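## Task

Act as the authorized worker named on the supplied work order, standing at that order's power panel. Turn OFF the breaker of each circuit on this panel that supplies the equipment named in the order; you have no pen. Flipping any breaker outside that set is a failure, even if you flip it back. Any padlocks from the shelf must finish open and resting on the shelf, never on top of another padlock. Take all information from work order pages 1 to 4: the order itself, the procedure, the panel schedule and the panel data. The work area is the aisle in front of the panel, from the shelf top below the breakers upward. Finish by releasing everything and moving the arm away.

## Robot and tools

Robot: one 7-joint arm with a two-finger gripper. Joint order, used in every row you send and every list in results: waist, shoulder, upper arm roll, elbow, forearm roll, wrist pitch, wrist roll; the 8th number is the gripper opening. Wrist pitch is sign-flipped against the URDF in everything sent and reported; its stated range in URDF signs is -1.693 to 3.142, so in your numbers it is -3.142 to 1.693. Other stated ranges (rad): waist, upper arm roll, forearm roll, wrist roll -6.283 to 6.283; shoulder -2.059 to 2.094; elbow -0.192 to 3.927. Real ends may differ by up to 0.010 rad.

Scene frame: origin on the table top under the arm base, +z up, +y to the left when facing +x. Positions in metres, orientation as quaternion wxyz. The base may be tilted, and the printed hand position gets less accurate at long reach. The gripper's fingers point along its own +z and open along its y; end_effector_position sits between the closed pads, about 2 cm short of the fingertips, and closing pushes the tips about 10 mm further out.

Scaling of joint numbers: every value is in [-1, 1], and 1.0 stands for 2.036 rad. Joint values are offsets, never absolute angles. Opening is absolute: +1 fully open, -1 closed (pad gap 0.084 m when fully open).

execute_actions(actions): actions is a list of up to many actions; each action is a table of 0 to 15 rows, each row 8 numbers (seven joint offsets then opening). Each row lasts one control step of 1/30 s; a short table repeats its final row until 15 steps pass. Offsets in every row of an action are measured from the joint angles at that action's start, not from the previous row; for the first action they come from the last reported angles. An action asking a joint more than 0.010 rad beyond its range is refused; a malformed action, or a first action failing that check, rejects the whole call. An empty list just returns state and images. Motion is throttled: targets stay within 0.623 rad of the measured angle, and are scaled back if they would put the hand more than 70 mm from where it is, so big changes need several actions; leftover motion may not complete on its own.

move(target, speed, blocking): target is one 8-number row whose joint offsets are measured from the Joint positions in the latest result showing them. Joints follow synchronized paths (the hand usually curves), lasting 0.5 to 10 s; speed is the top rate of the joint with farthest to go, 0.01 to 2 rad/s, default 0.5. Paths ignore obstacles; faster contact and targets set deeper past a contact press harder. The result adds a move: line giving the outcome (done, off_target, moving, held, fault), limits=held or none, and the joint farthest from its target. With blocking=false you get a result after 0.5 s; until a result shows the move ended, use wait or stop before sending other motion.

wait(seconds): 0 to 10, arm keeps its last command. stop(): brakes a running move; it needs room, more when fast; fingers keep moving. zoom_image(camera, region): camera is cam_head_left, cam_head_right or cam_wrist (each 672x504); region [x0, y0, x1, y1] in pixels from the top-left, at most 504 by 504. show_instructions(): shows the scene's reference pages (the work order pages). finished_scene(scene): ends scene number 1 or 2, irreversibly; the task must already be done and stay done. Replying without a tool call ends everything.

Results: state line with hand pose and velocities; Joint positions, Joint velocities (rad, rad/s, then pad gap in m); Joint targets (what joints are currently driven toward); torques (offset, scaled and noisy, nonzero even in free air); grip_measured (opening on the command scale). "joint sent to its limit" means a joint was stopped at its end. "joint command not followed" means the clearance check changed targets. To hold something, command an opening clearly below grip_measured.

Cautions: contact torque reaching a joint's load limit (waist and shoulder 44.5 N m; upper arm roll, elbow, forearm roll 26.7; wrist pitch and wrist roll 17.8) triggers a torque fault: the arm backs off, freezes 10 s, and drops the rest of the call. Holding loads heats motors; MOTOR HOT appears from 65 °C and an OVER-TEMPERATURE FAULT brakes the arm at 80 °C. Flip breakers with gentle, slow contact; avoid slams, hard pushes, drops and slips. Knocking anything out of the work area ends the scene. Touch only the breakers you intend to switch; the arm holds its last command while you are deciding.

Each tool is called after "Emit:" as a command line: name --argument value for each argument, lists and objects as JSON in quotes; but a table of rows of numbers goes row by row, as --pt "numbers of a row", without its own name.

Reference images:

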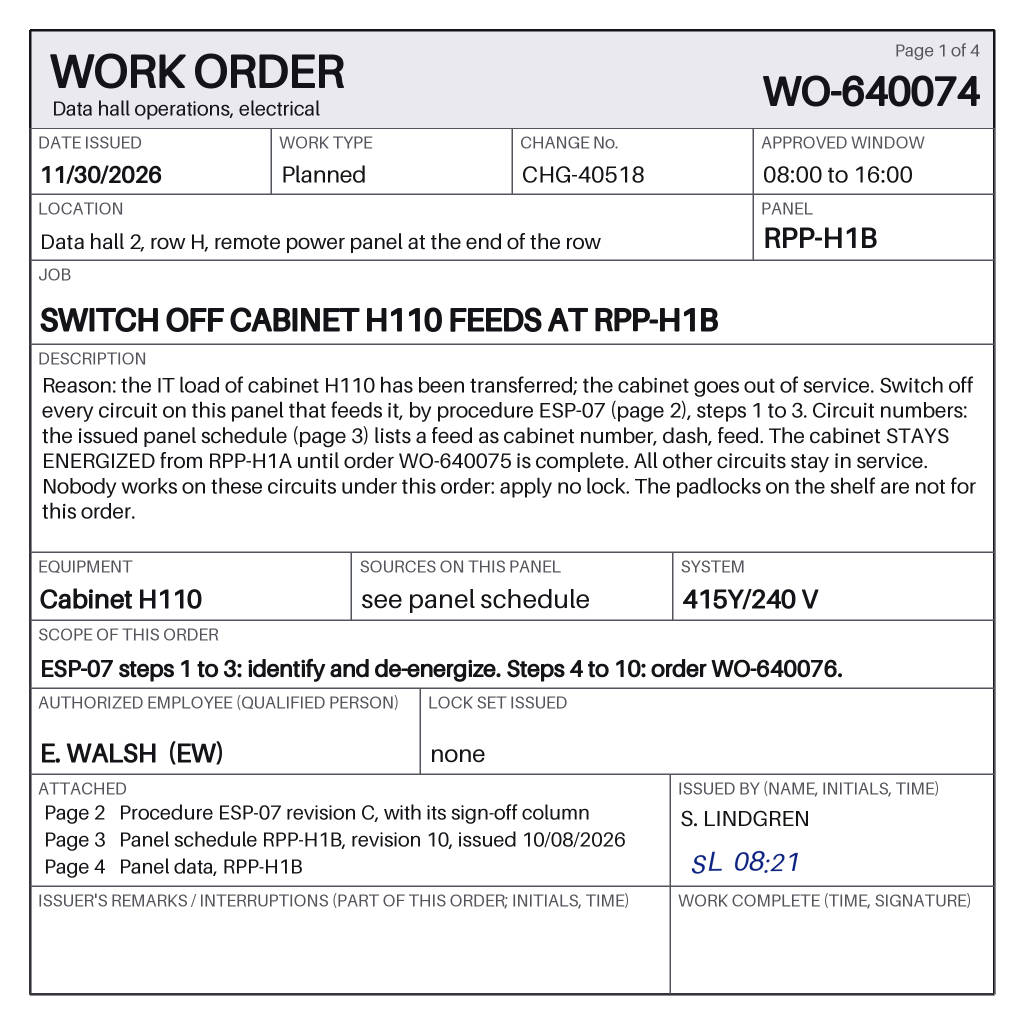

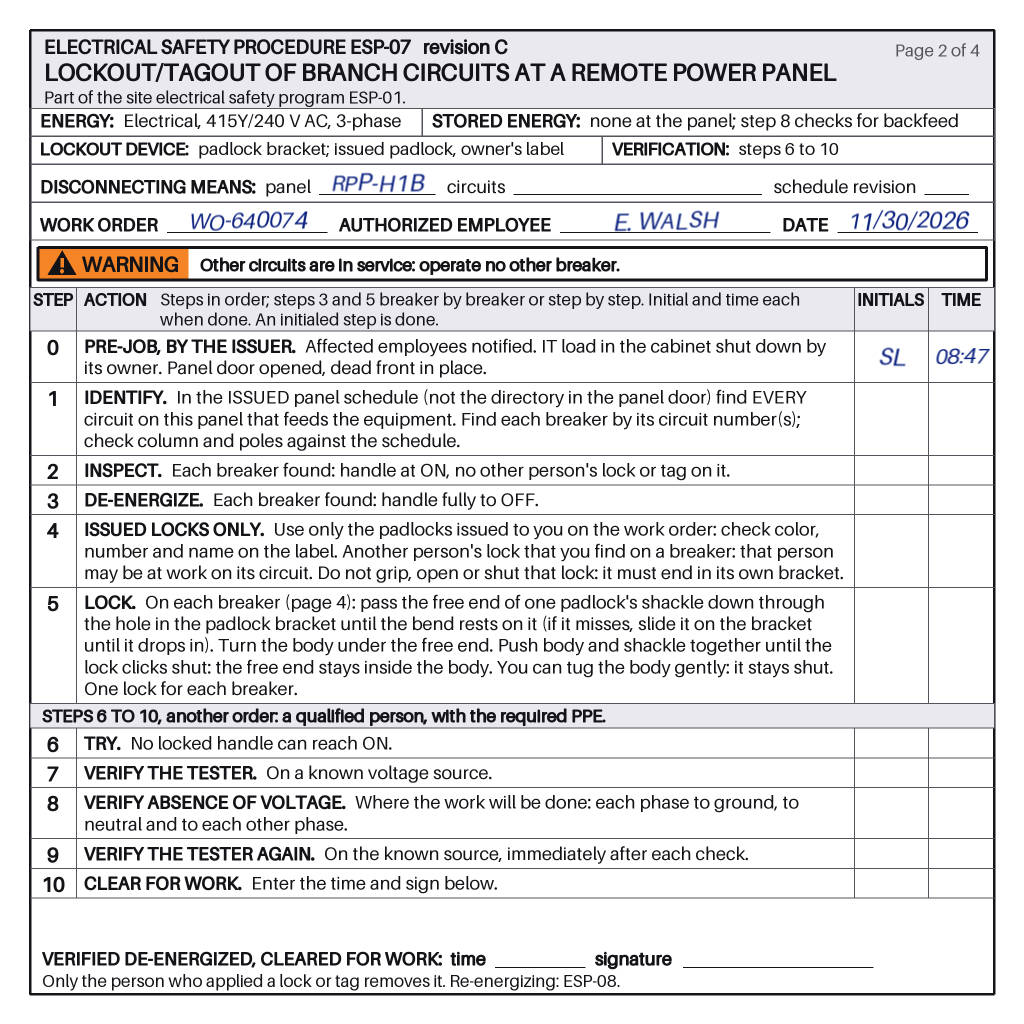

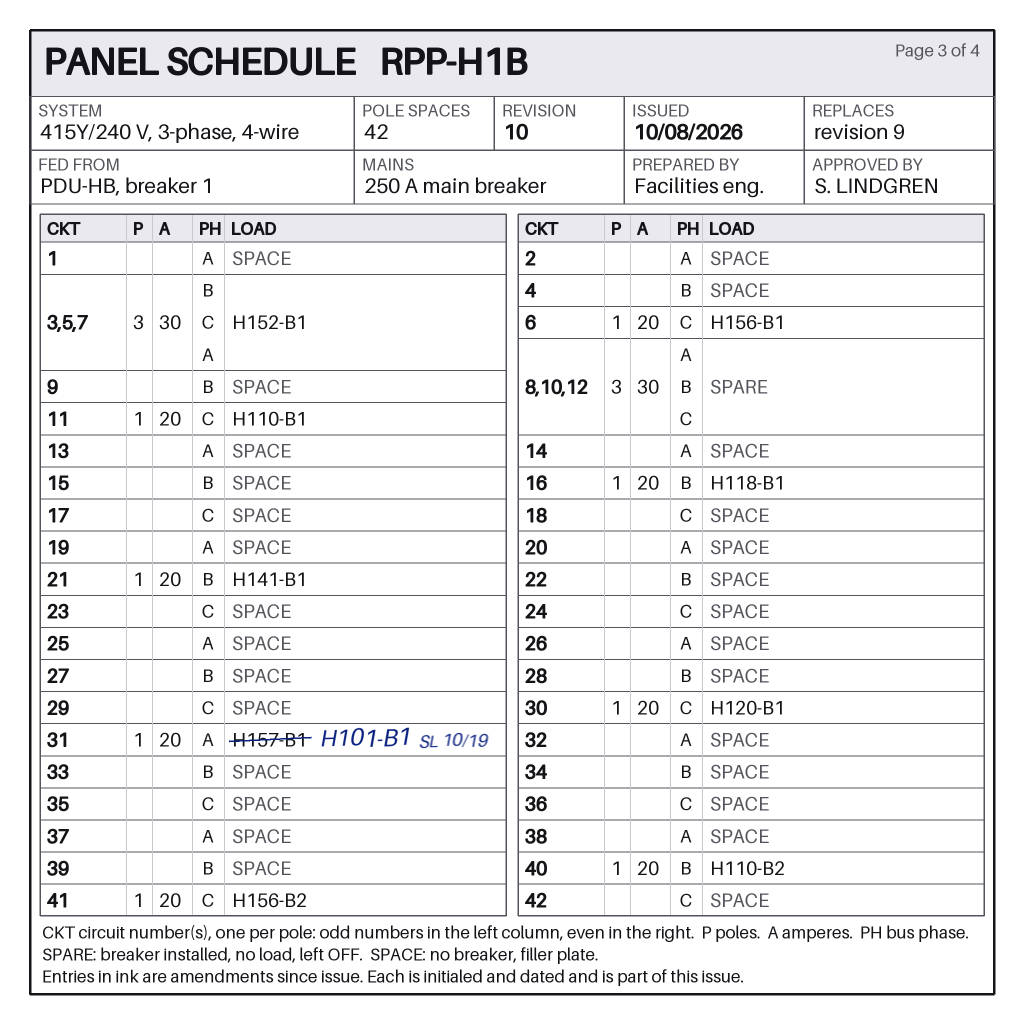

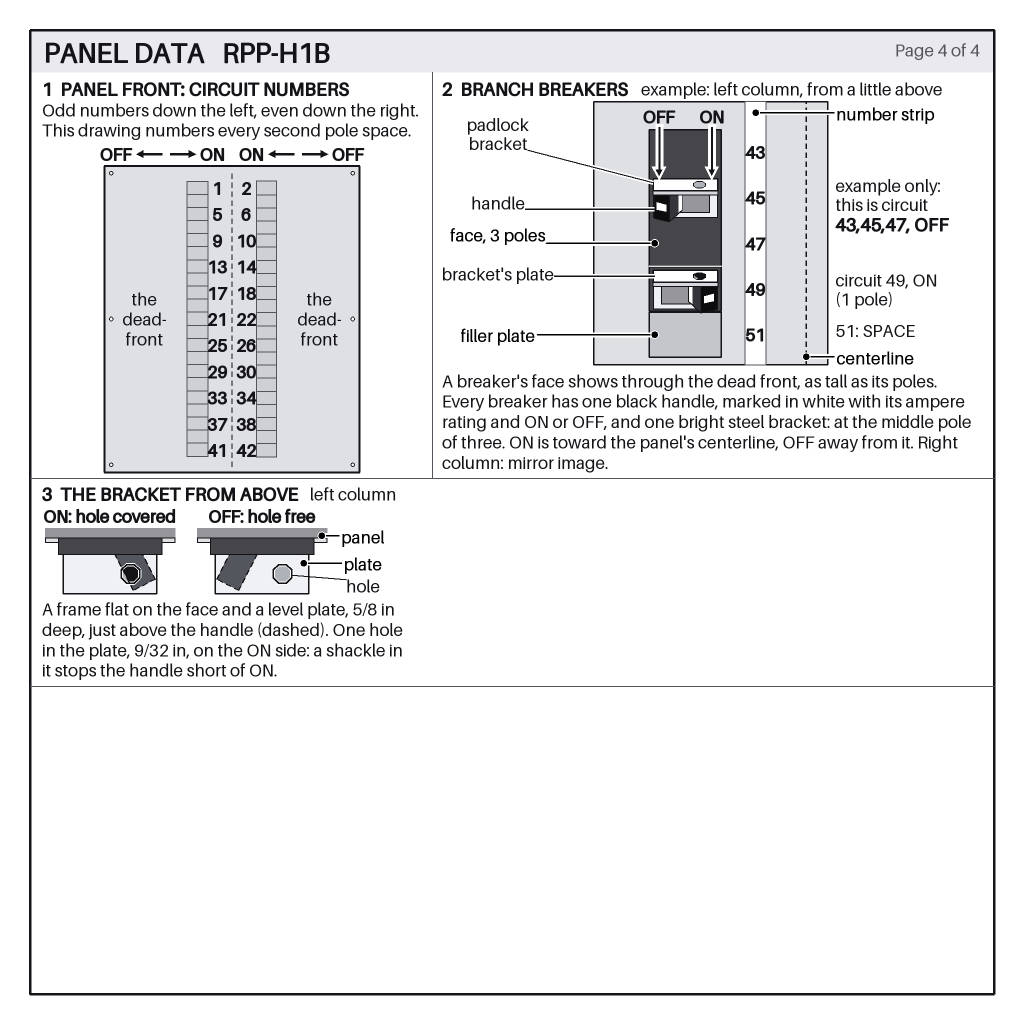

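## Session

Emit:
execute_actions --actions '[]'

Scene clock: 0.00 s.
end_effector_position=(+0.4229, -0.0343, +0.3313) grip_measured=+1.00 end_effector_quat_wxyz=(+0.104, +0.988, -0.097, -0.065) end_effector_velocity=(+0.000, -0.000, -0.000) end_effector_angular_velocity=(-0.000, +0.000, -0.000)
Joint names: [waist, shoulder, upper arm roll, elbow, forearm roll, wrist pitch, wrist roll]
Joint positions: [-0.003 -0.249 -0.003  0.917 -0.003 -1.172  0.     0.084]
Joint velocities: [-0.  0. -0.  0.  0.  0. -0.  0.]
Joint torques (N m, as the arm reports them, + toward a larger Joint positions number): no reading
Joint targets: [-0.003 -0.249 -0.003 0.917 -0.003 -1.172 0.000]

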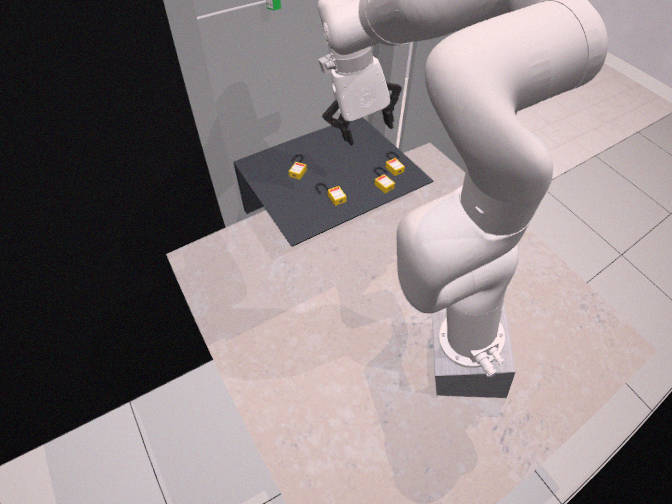

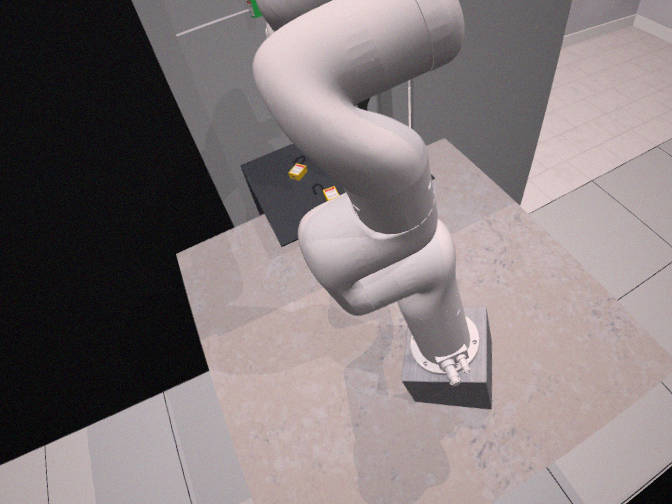

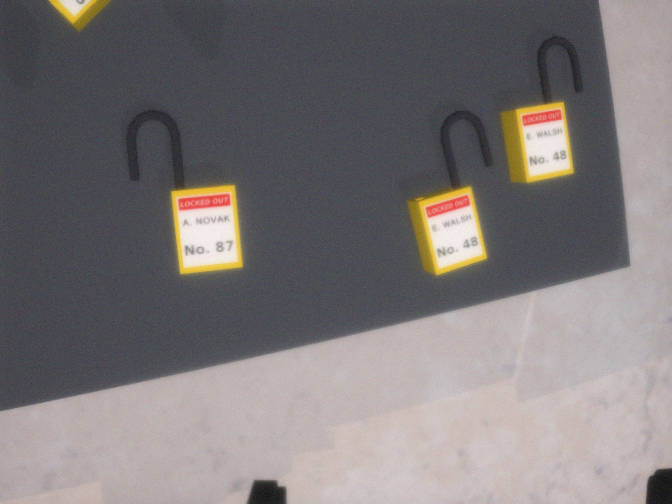

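Emit:
move --target '[0.098,-0.27,0,-0.156,0,0.674,0,1]' --speed 1

Scene clock: 3.03 s.
end_effector_position=(+0.5088, +0.1127, +0.6613) grip_measured=+1.00 end_effector_quat_wxyz=(+0.066, +0.744, +0.071, +0.661) end_effector_velocity=(-0.001, +0.001, +0.002) end_effector_angular_velocity=(+0.000, -0.005, +0.003)
Joint names: [waist, shoulder, upper arm roll, elbow, forearm roll, wrist pitch, wrist roll]
Joint positions: [ 0.196 -0.798 -0.003  0.599 -0.003  0.2    0.     0.084]
Joint velocities: [ 0.001 -0.002  0.     0.    -0.     0.003  0.     0.   ]
Joint torques (N m, as the arm reports them, + toward a larger Joint positions number): [ 0.27 -8.53 -2.78 14.09  0.84  3.05  0.27]
Joint targets: [0.196 -0.799 -0.003 0.599 -0.003 0.200 0.000]
move: done; limits=none; farthest joint: the waist, 0.000 radians from its target (0.200 radians at the start)

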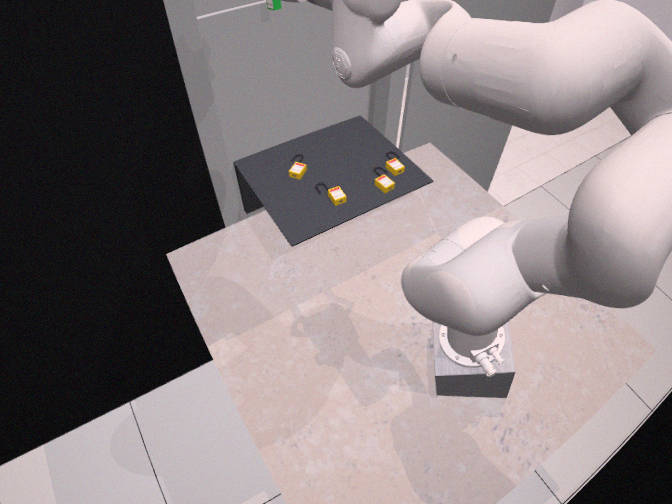

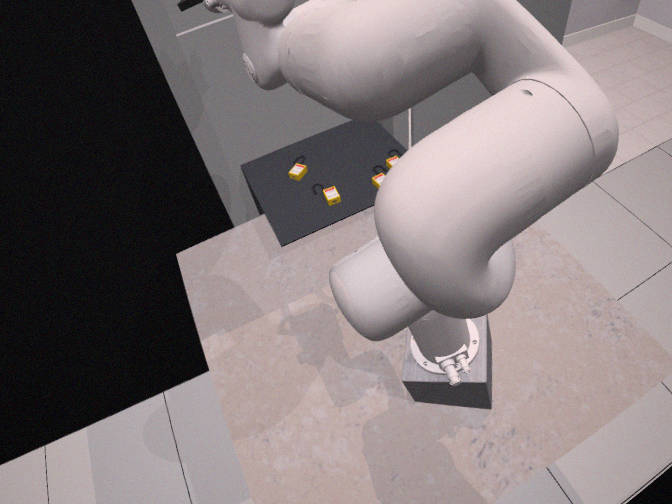

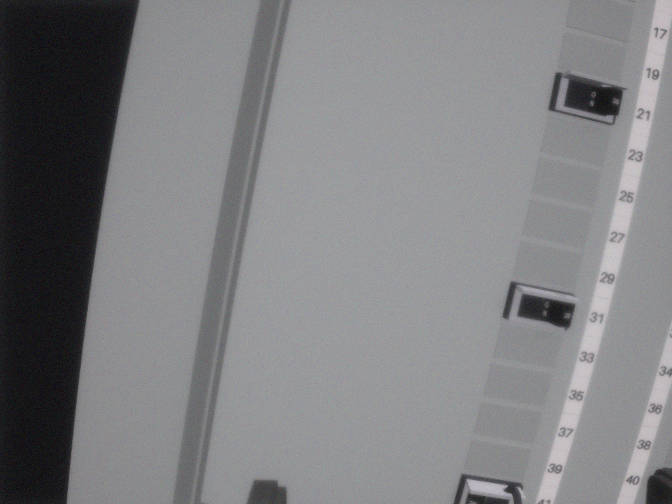

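Emit:
move --target '[-0.09,0,0,0,0,0.057,0.1,-1]' --speed 1

Scene clock: 4.50 s.
end_effector_position=(+0.4961, +0.0442, +0.7058) grip_measured=-1.00 end_effector_quat_wxyz=(+0.062, +0.693, -0.050, +0.716) end_effector_velocity=(-0.001, -0.001, +0.001) end_effector_angular_velocity=(+0.002, -0.003, -0.003)
Joint names: [waist, shoulder, upper arm roll, elbow, forearm roll, wrist pitch, wrist roll]
Joint positions: [ 0.013 -0.798 -0.003  0.599 -0.003  0.316  0.204  0.   ]
Joint velocities: [-0.004 -0.001 -0.     0.001  0.     0.001  0.002  0.   ]
Joint torques (N m, as the arm reports them, + toward a larger Joint positions number): [ 0.15 -7.09 -3.09 14.01  0.98  2.63  0.22]
Joint targets: [0.013 -0.798 -0.003 0.599 -0.003 0.316 0.204]
move: done; limits=none; farthest joint: the waist, 0.001 radians from its target (0.183 radians at the start)

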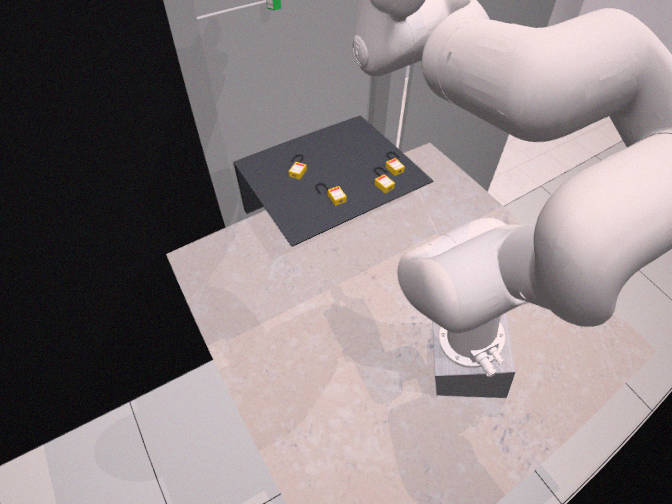

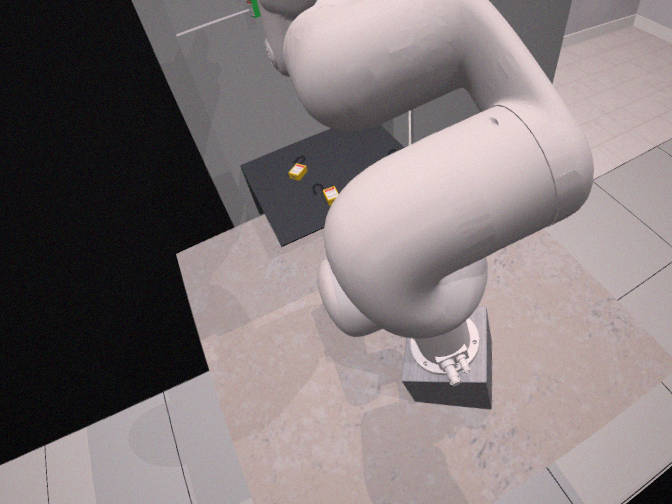

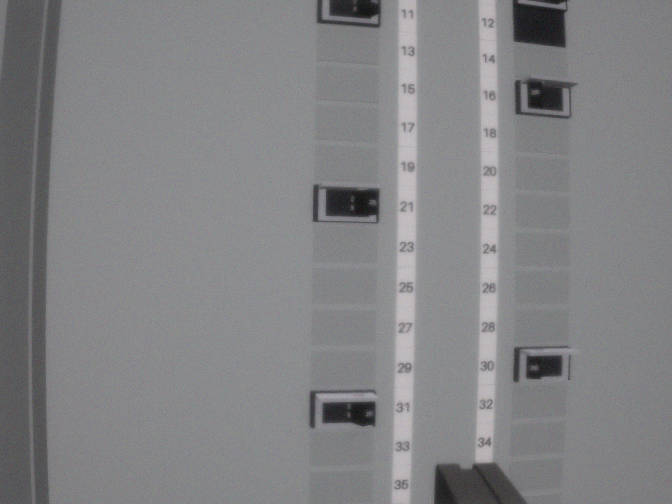

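Emit:
move --target '[-0.006,0.314,0,0.002,0,0.296,0,-1]' --speed 0.7

Scene clock: 6.70 s.
end_effector_position=(+0.5929, -0.0163, +0.5354) grip_measured=-1.00 end_effector_quat_wxyz=(+0.068, +0.703, -0.057, +0.705) end_effector_velocity=(+0.000, -0.000, -0.002) end_effector_angular_velocity=(+0.001, +0.003, -0.001)
Joint names: [waist, shoulder, upper arm roll, elbow, forearm roll, wrist pitch, wrist roll]
Joint positions: [ 0.001 -0.16  -0.003  0.603 -0.003  0.918  0.204  0.   ]
Joint velocities: [ 0.     0.004 -0.    -0.001  0.     0.001  0.     0.   ]
Joint torques (N m, as the arm reports them, + toward a larger Joint positions number): [ -3.5  -22.37  -3.37  11.64   1.17   2.56   0.29]
Joint targets: [0.001 -0.159 -0.003 0.603 -0.003 0.918 0.204]
move: done; limits=none; farthest joint: the shoulder, 0.001 radians from its target (0.640 radians at the start)

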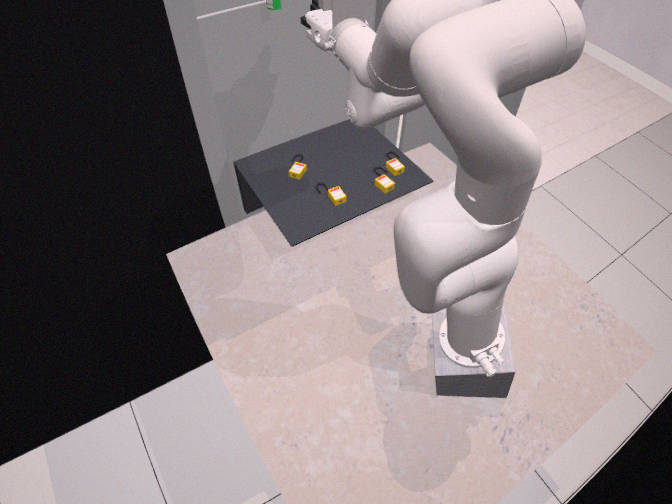

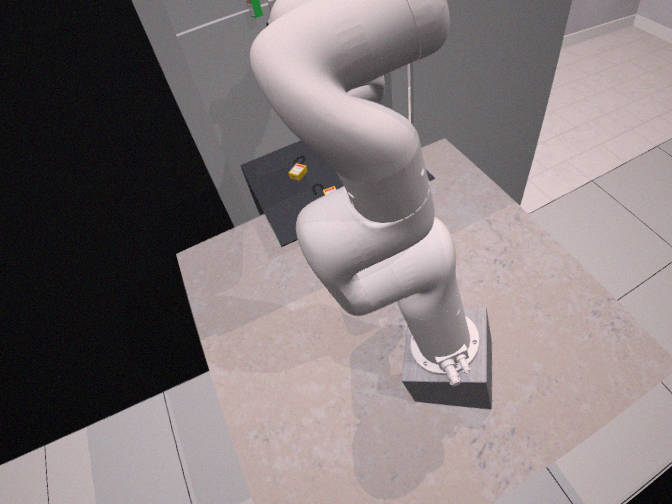

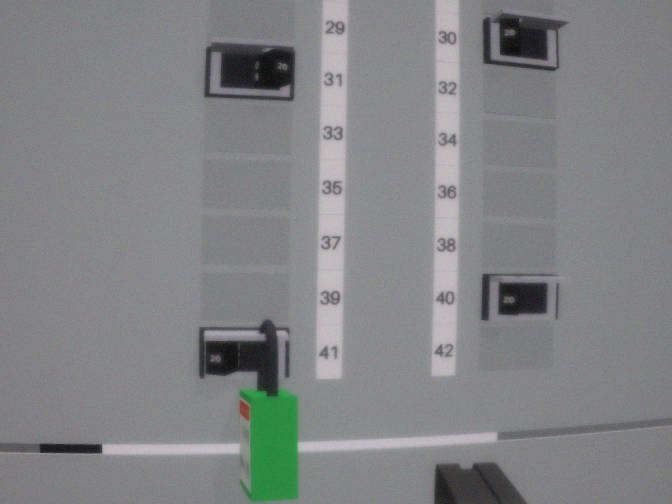

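Emit:
move --target '[-0.012,0.0617,0,0.1424,0,-0.081,0,-1]' --speed 0.4

Scene clock: 8.63 s.
end_effector_position=(+0.6602, -0.0343, +0.5778) grip_measured=-1.00 end_effector_quat_wxyz=(+0.078, +0.701, -0.064, +0.706) end_effector_velocity=(+0.001, +0.000, +0.001) end_effector_angular_velocity=(-0.000, -0.001, +0.000)
Joint names: [waist, shoulder, upper arm roll, elbow, forearm roll, wrist pitch, wrist roll]
Joint positions: [-0.023 -0.034 -0.003  0.893 -0.003  0.753  0.204  0.   ]
Joint velocities: [ 0.     0.001 -0.     0.003  0.    -0.001 -0.     0.   ]
Joint torques (N m, as the arm reports them, + toward a larger Joint positions number): [ -4.21 -27.54  -3.86  12.82   1.15   2.64   0.28]
Joint targets: [-0.023 -0.034 -0.003 0.893 -0.003 0.753 0.204]
move: done; limits=none; farthest joint: the waist, 0.000 radians from its target (0.025 radians at the start)

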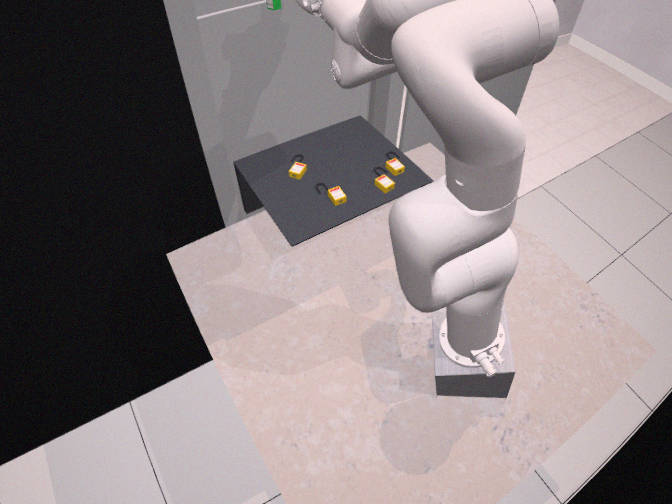

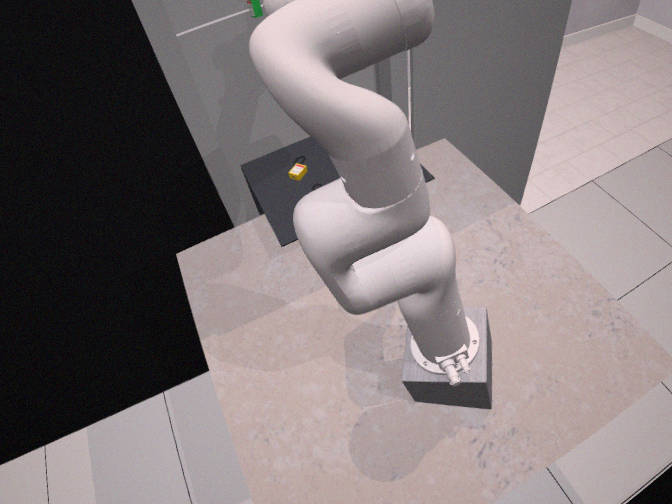

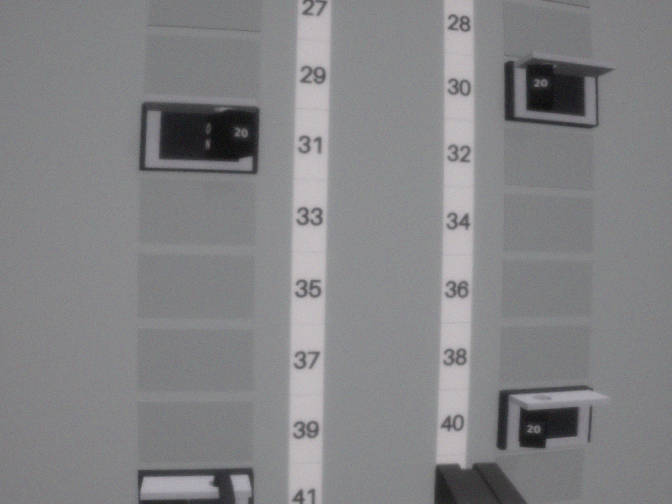

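Emit:
move --target '[0,0.0606,0,0.0751,0,-0.0145,0,-1]' --speed 0.15

Scene clock: 10.27 s.
end_effector_position=(+0.6993, -0.0428, +0.5760) grip_measured=-1.00 end_effector_quat_wxyz=(+0.078, +0.701, -0.064, +0.706) end_effector_velocity=(+0.000, -0.001, -0.001) end_effector_angular_velocity=(+0.000, +0.001, -0.002)
Joint names: [waist, shoulder, upper arm roll, elbow, forearm roll, wrist pitch, wrist roll]
Joint positions: [-0.023  0.089 -0.003  1.045 -0.003  0.724  0.204  0.   ]
Joint velocities: [-0.002  0.003  0.     0.002 -0.    -0.001 -0.     0.   ]
Joint torques (N m, as the arm reports them, + toward a larger Joint positions number): [ -5.25 -31.32  -4.31  13.13   1.08   2.69   0.23]
Joint targets: [-0.023 0.089 -0.003 1.046 -0.003 0.724 0.204]
move: done; limits=none; farthest joint: the shoulder, 0.001 radians from its target (0.124 radians at the start)

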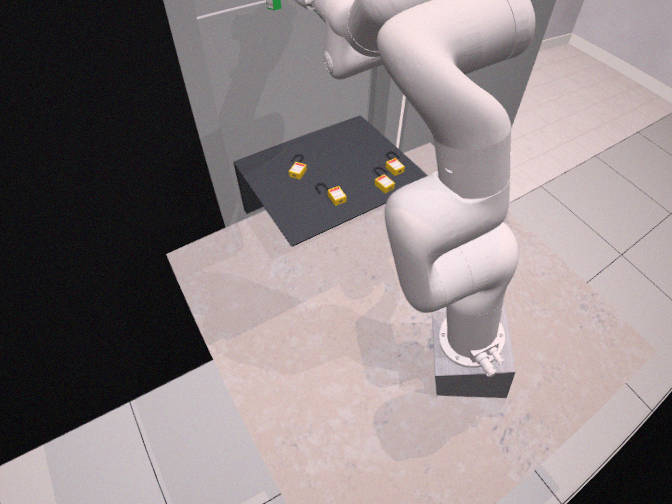

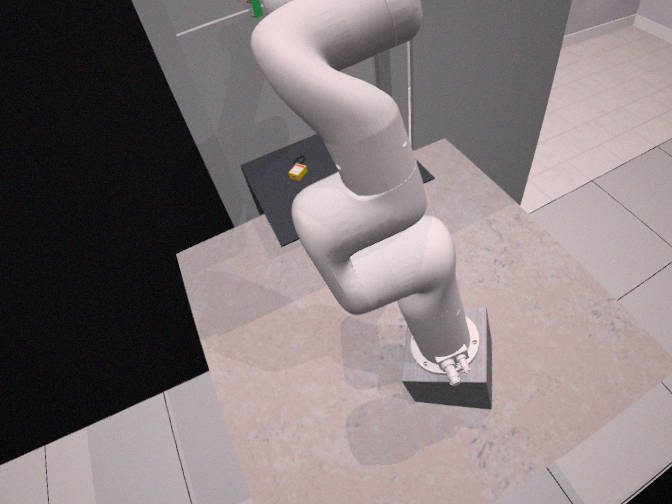

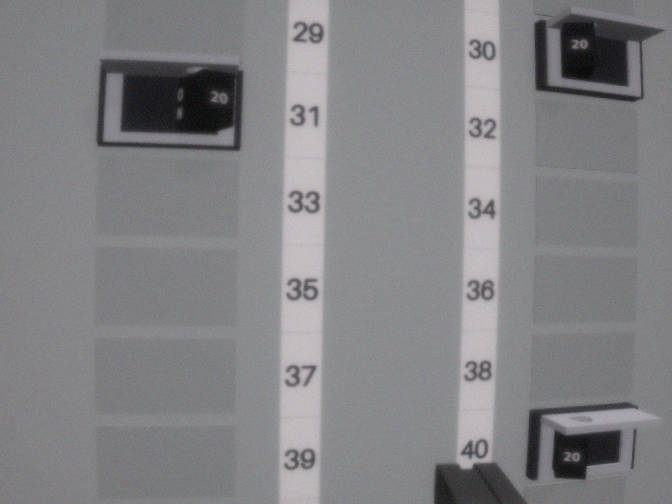

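Emit:
move --target '[0,0.0276,0,0.0418,0,-0.0142,0,-1]' --speed 0.06

Scene clock: 12.33 s.
end_effector_position=(+0.7190, -0.0463, +0.5785) grip_measured=-1.00 end_effector_quat_wxyz=(+0.078, +0.701, -0.064, +0.706) end_effector_velocity=(+0.001, +0.001, -0.001) end_effector_angular_velocity=(+0.000, +0.001, +0.001)
Joint names: [waist, shoulder, upper arm roll, elbow, forearm roll, wrist pitch, wrist roll]
Joint positions: [-0.023  0.145 -0.003  1.13  -0.003  0.695  0.204  0.   ]
Joint velocities: [ 0.002  0.002  0.     0.002 -0.    -0.001 -0.     0.   ]
Joint torques (N m, as the arm reports them, + toward a larger Joint positions number): [ -5.35 -32.62  -4.17  12.82   1.16   2.75   0.29]
Joint targets: [-0.023 0.145 -0.003 1.130 -0.003 0.695 0.204]
move: done; limits=none; farthest joint: the waist, 0.000 radians from its target (0.000 radians at the start)

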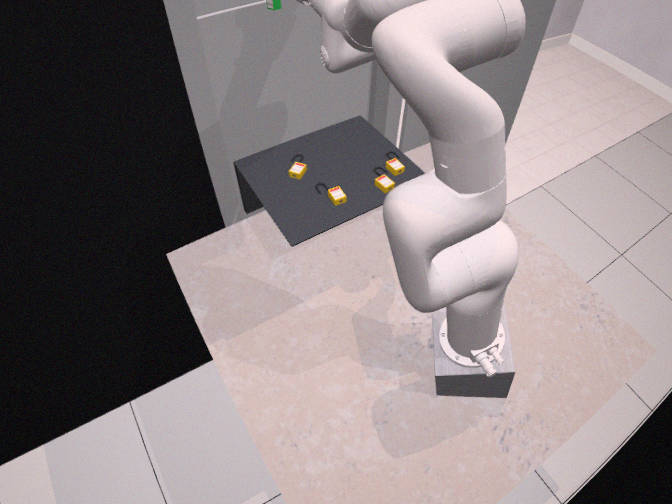

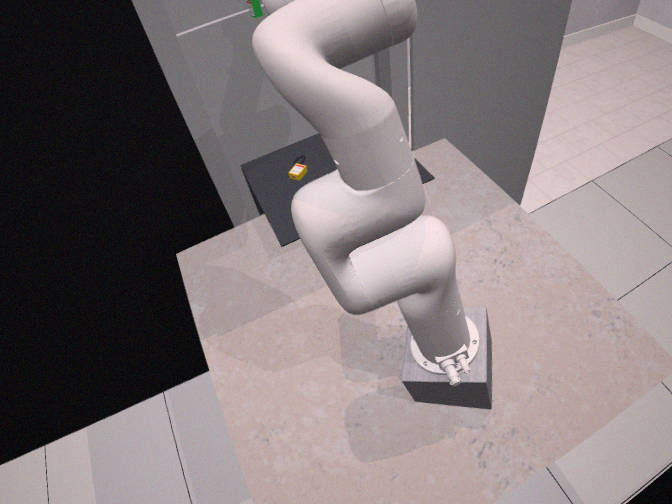

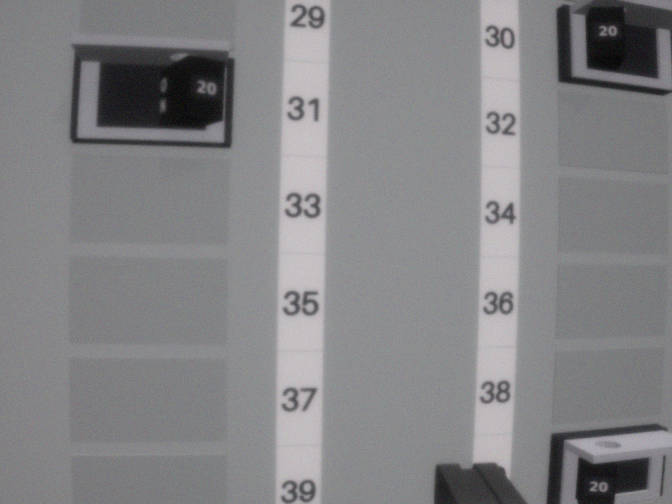

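Emit:
move --target '[0,0.022,0,0.0305,0,-0.0085,0,-1]' --speed 0.05

Scene clock: 14.03 s.
end_effector_position=(+0.7333, -0.0492, +0.5783) grip_measured=-1.00 end_effector_quat_wxyz=(+0.078, +0.701, -0.064, +0.706) end_effector_velocity=(+0.001, -0.000, -0.000) end_effector_angular_velocity=(+0.000, +0.001, +0.000)
Joint names: [waist, shoulder, upper arm roll, elbow, forearm roll, wrist pitch, wrist roll]
Joint positions: [-0.023  0.189 -0.003  1.192 -0.003  0.678  0.204  0.   ]
Joint velocities: [-0.     0.002  0.     0.002  0.    -0.001  0.     0.   ]
Joint torques (N m, as the arm reports them, + toward a larger Joint positions number): [ -5.37 -34.22  -4.25  13.1    0.91   2.61   0.16]
Joint targets: [-0.023 0.189 -0.003 1.192 -0.003 0.678 0.204]
move: done; limits=none; farthest joint: the shoulder, 0.001 radians from its target (0.045 radians at the start)

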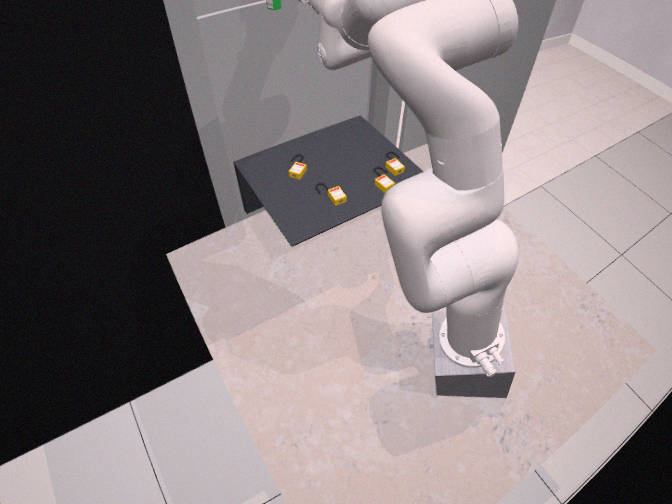

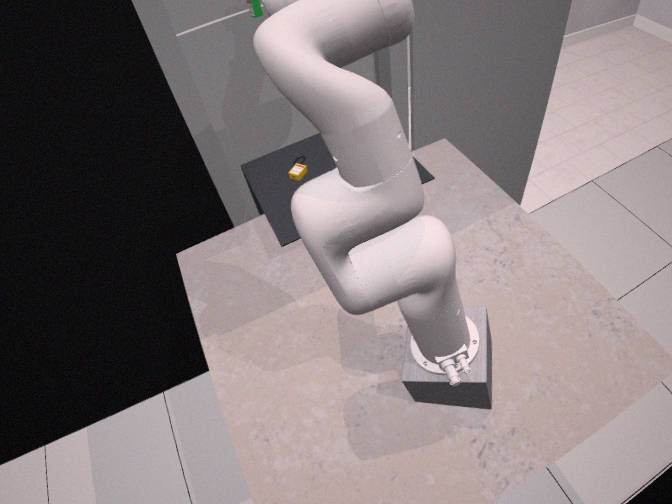

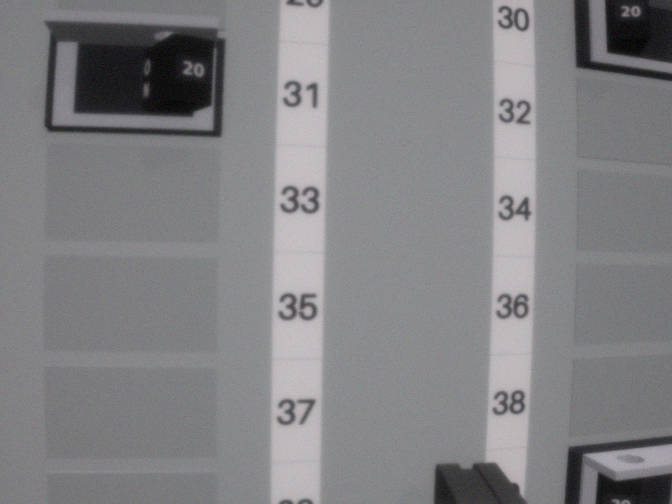

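Emit:
move --target '[0,0.0177,0,0.0175,0,0,0,-1]' --speed 0.03

Scene clock: 15.77 s.
end_effector_position=(+0.7423, -0.0522, +0.5732) grip_measured=-1.00 end_effector_quat_wxyz=(+0.078, +0.701, -0.064, +0.706) end_effector_velocity=(+0.000, -0.001, +0.000) end_effector_angular_velocity=(-0.000, -0.001, -0.001)
Joint names: [waist, shoulder, upper arm roll, elbow, forearm roll, wrist pitch, wrist roll]
Joint positions: [-0.023  0.225 -0.003  1.227 -0.003  0.678  0.204  0.   ]
Joint velocities: [-0.001  0.001  0.     0.001 -0.     0.    -0.     0.   ]
Joint torques (N m, as the arm reports them, + toward a larger Joint positions number): [ -5.89 -34.94  -4.24  13.23   1.14   2.72   0.27]
Joint targets: [-0.023 0.225 -0.003 1.228 -0.003 0.678 0.204]
move: done; limits=none; farthest joint: the waist, 0.000 radians from its target (0.000 radians at the start)

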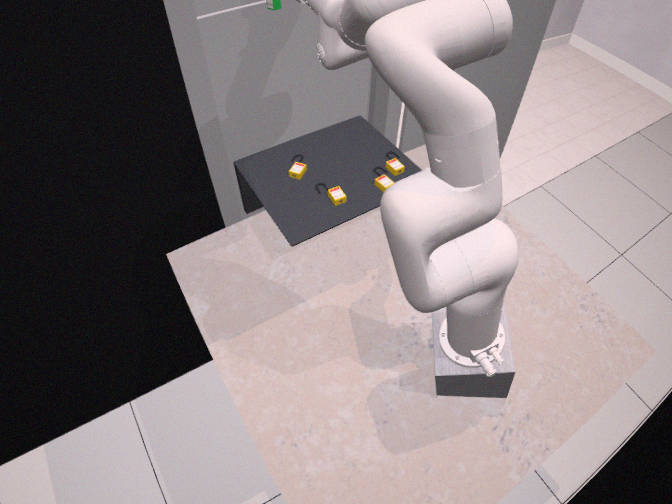

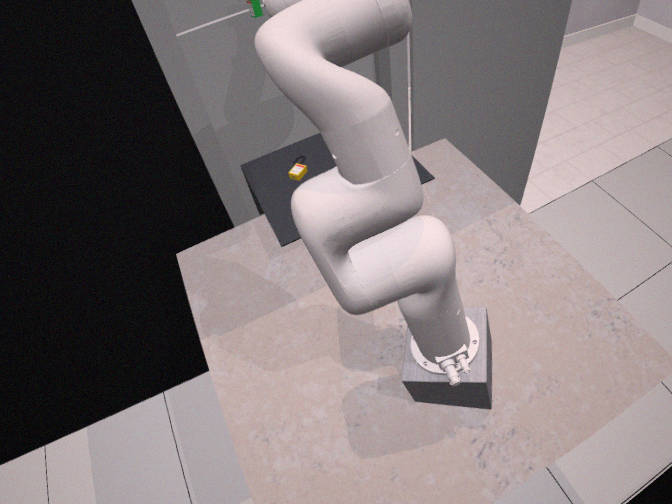

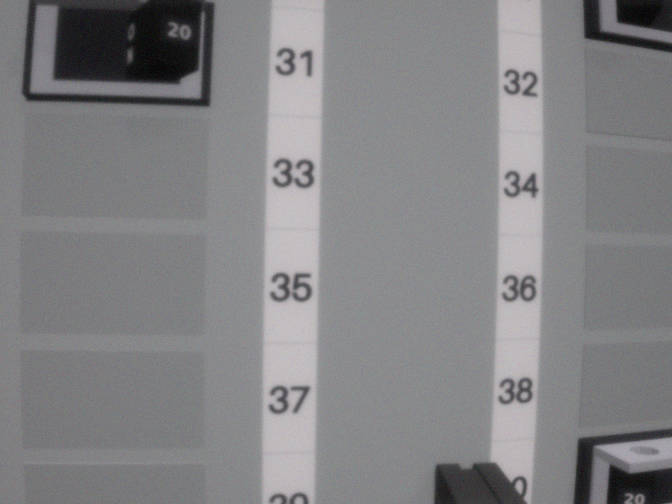

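Emit:
move --target '[-0.011,0.008,0,0.0017,0,0.0063,0,-1]' --speed 0.03

Scene clock: 17.80 s.
end_effector_position=(+0.7411, -0.0685, +0.5704) grip_measured=-1.00 end_effector_quat_wxyz=(+0.087, +0.699, -0.070, +0.707) end_effector_velocity=(+0.000, -0.000, -0.000) end_effector_angular_velocity=(-0.000, -0.001, -0.000)
Joint names: [waist, shoulder, upper arm roll, elbow, forearm roll, wrist pitch, wrist roll]
Joint positions: [-0.045  0.241 -0.003  1.231 -0.003  0.691  0.204  0.   ]
Joint velocities: [-0.001  0.001  0.001  0.    -0.     0.002  0.     0.   ]
Joint torques (N m, as the arm reports them, + toward a larger Joint positions number): [ -6.02 -35.45  -4.3   13.26   1.08   2.61   0.19]
Joint targets: [-0.046 0.241 -0.003 1.231 -0.003 0.691 0.204]
move: done; limits=none; farthest joint: the waist, 0.000 radians from its target (0.022 radians at the start)

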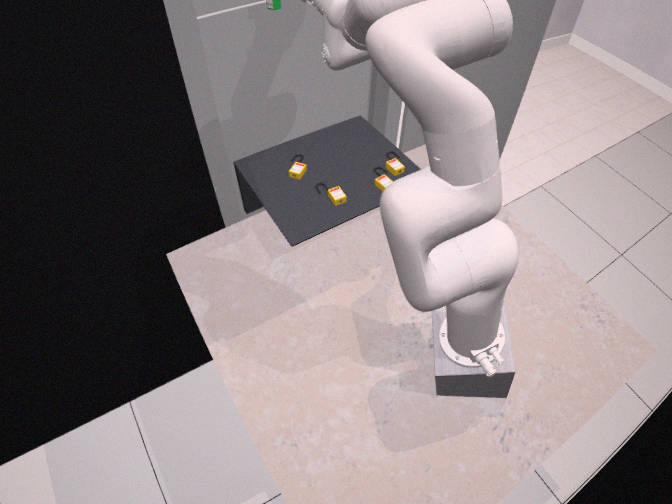

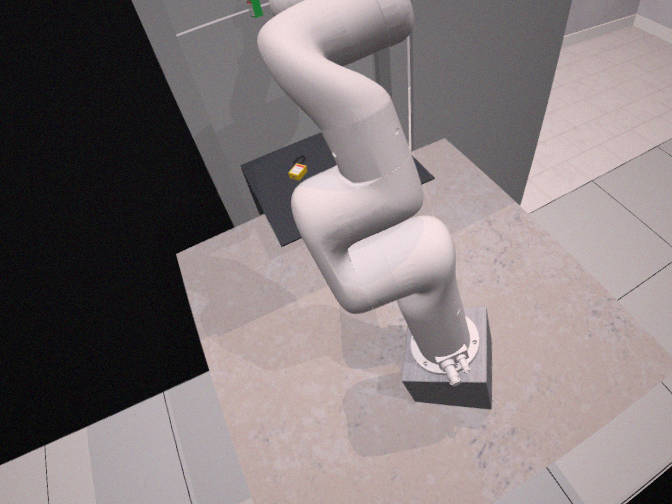

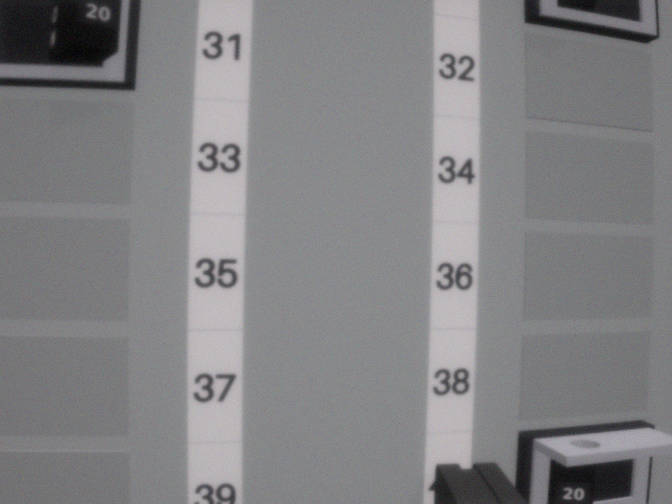

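Emit:
move --target '[0.004,0.018,0,0.0255,0,-0.0075,0,-1]' --speed 0.03

Scene clock: 29.70 s.
end_effector_position=(+0.7392, -0.0722, +0.5410) grip_measured=-1.00 end_effector_quat_wxyz=(+0.087, +0.712, -0.074, +0.693) end_effector_velocity=(+0.000, +0.001, -0.000) end_effector_angular_velocity=(+0.000, +0.000, +0.001)
Joint names: [waist, shoulder, upper arm roll, elbow, forearm roll, wrist pitch, wrist roll]
Joint positions: [-0.04   0.26  -0.005  1.196 -0.002  0.704  0.204  0.   ]
Joint velocities: [ 0.001 -0.     0.    -0.    -0.    -0.     0.     0.   ]
Joint torques (N m, as the arm reports them, + toward a larger Joint positions number): [ -5.95 -35.74  -4.21  12.85   1.2    2.77   0.29]
Joint targets: [-0.040 0.260 -0.005 1.196 -0.002 0.704 0.204]
TORQUE FAULT: the external load on the elbow reached its load limit, and the arm stopped for 10 seconds. That time counts as 20 of the actions that you can send in this scene. The arm's remaining commands of this call were not run. The elbow moved back by up to 3 degrees. The arm holds there, with its grip as last carried out, and accepts commands again: back off and push less far. The arm stops again, at the same cost, whenever a joint's load reaches its limit.
move: fault; limits=none; farthest joint: the elbow, 0.087 radians from its target (0.052 radians at the start)

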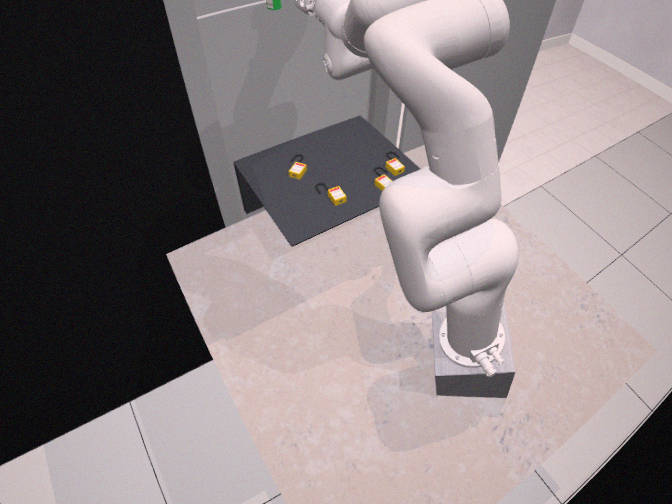

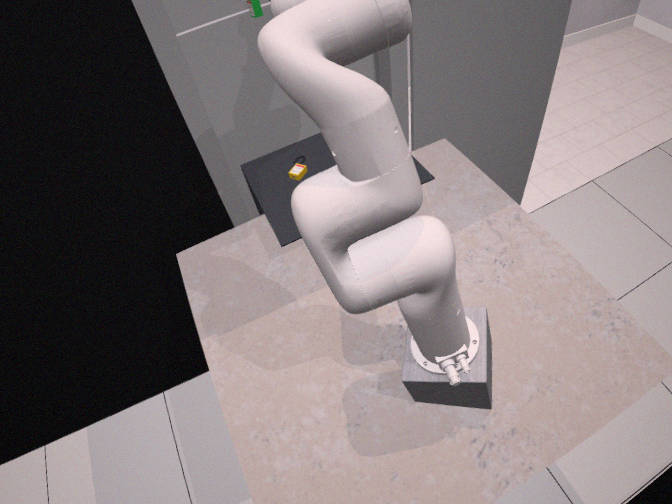

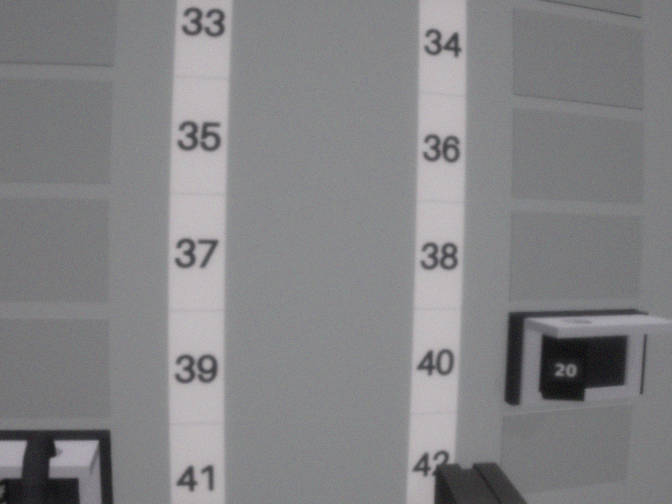

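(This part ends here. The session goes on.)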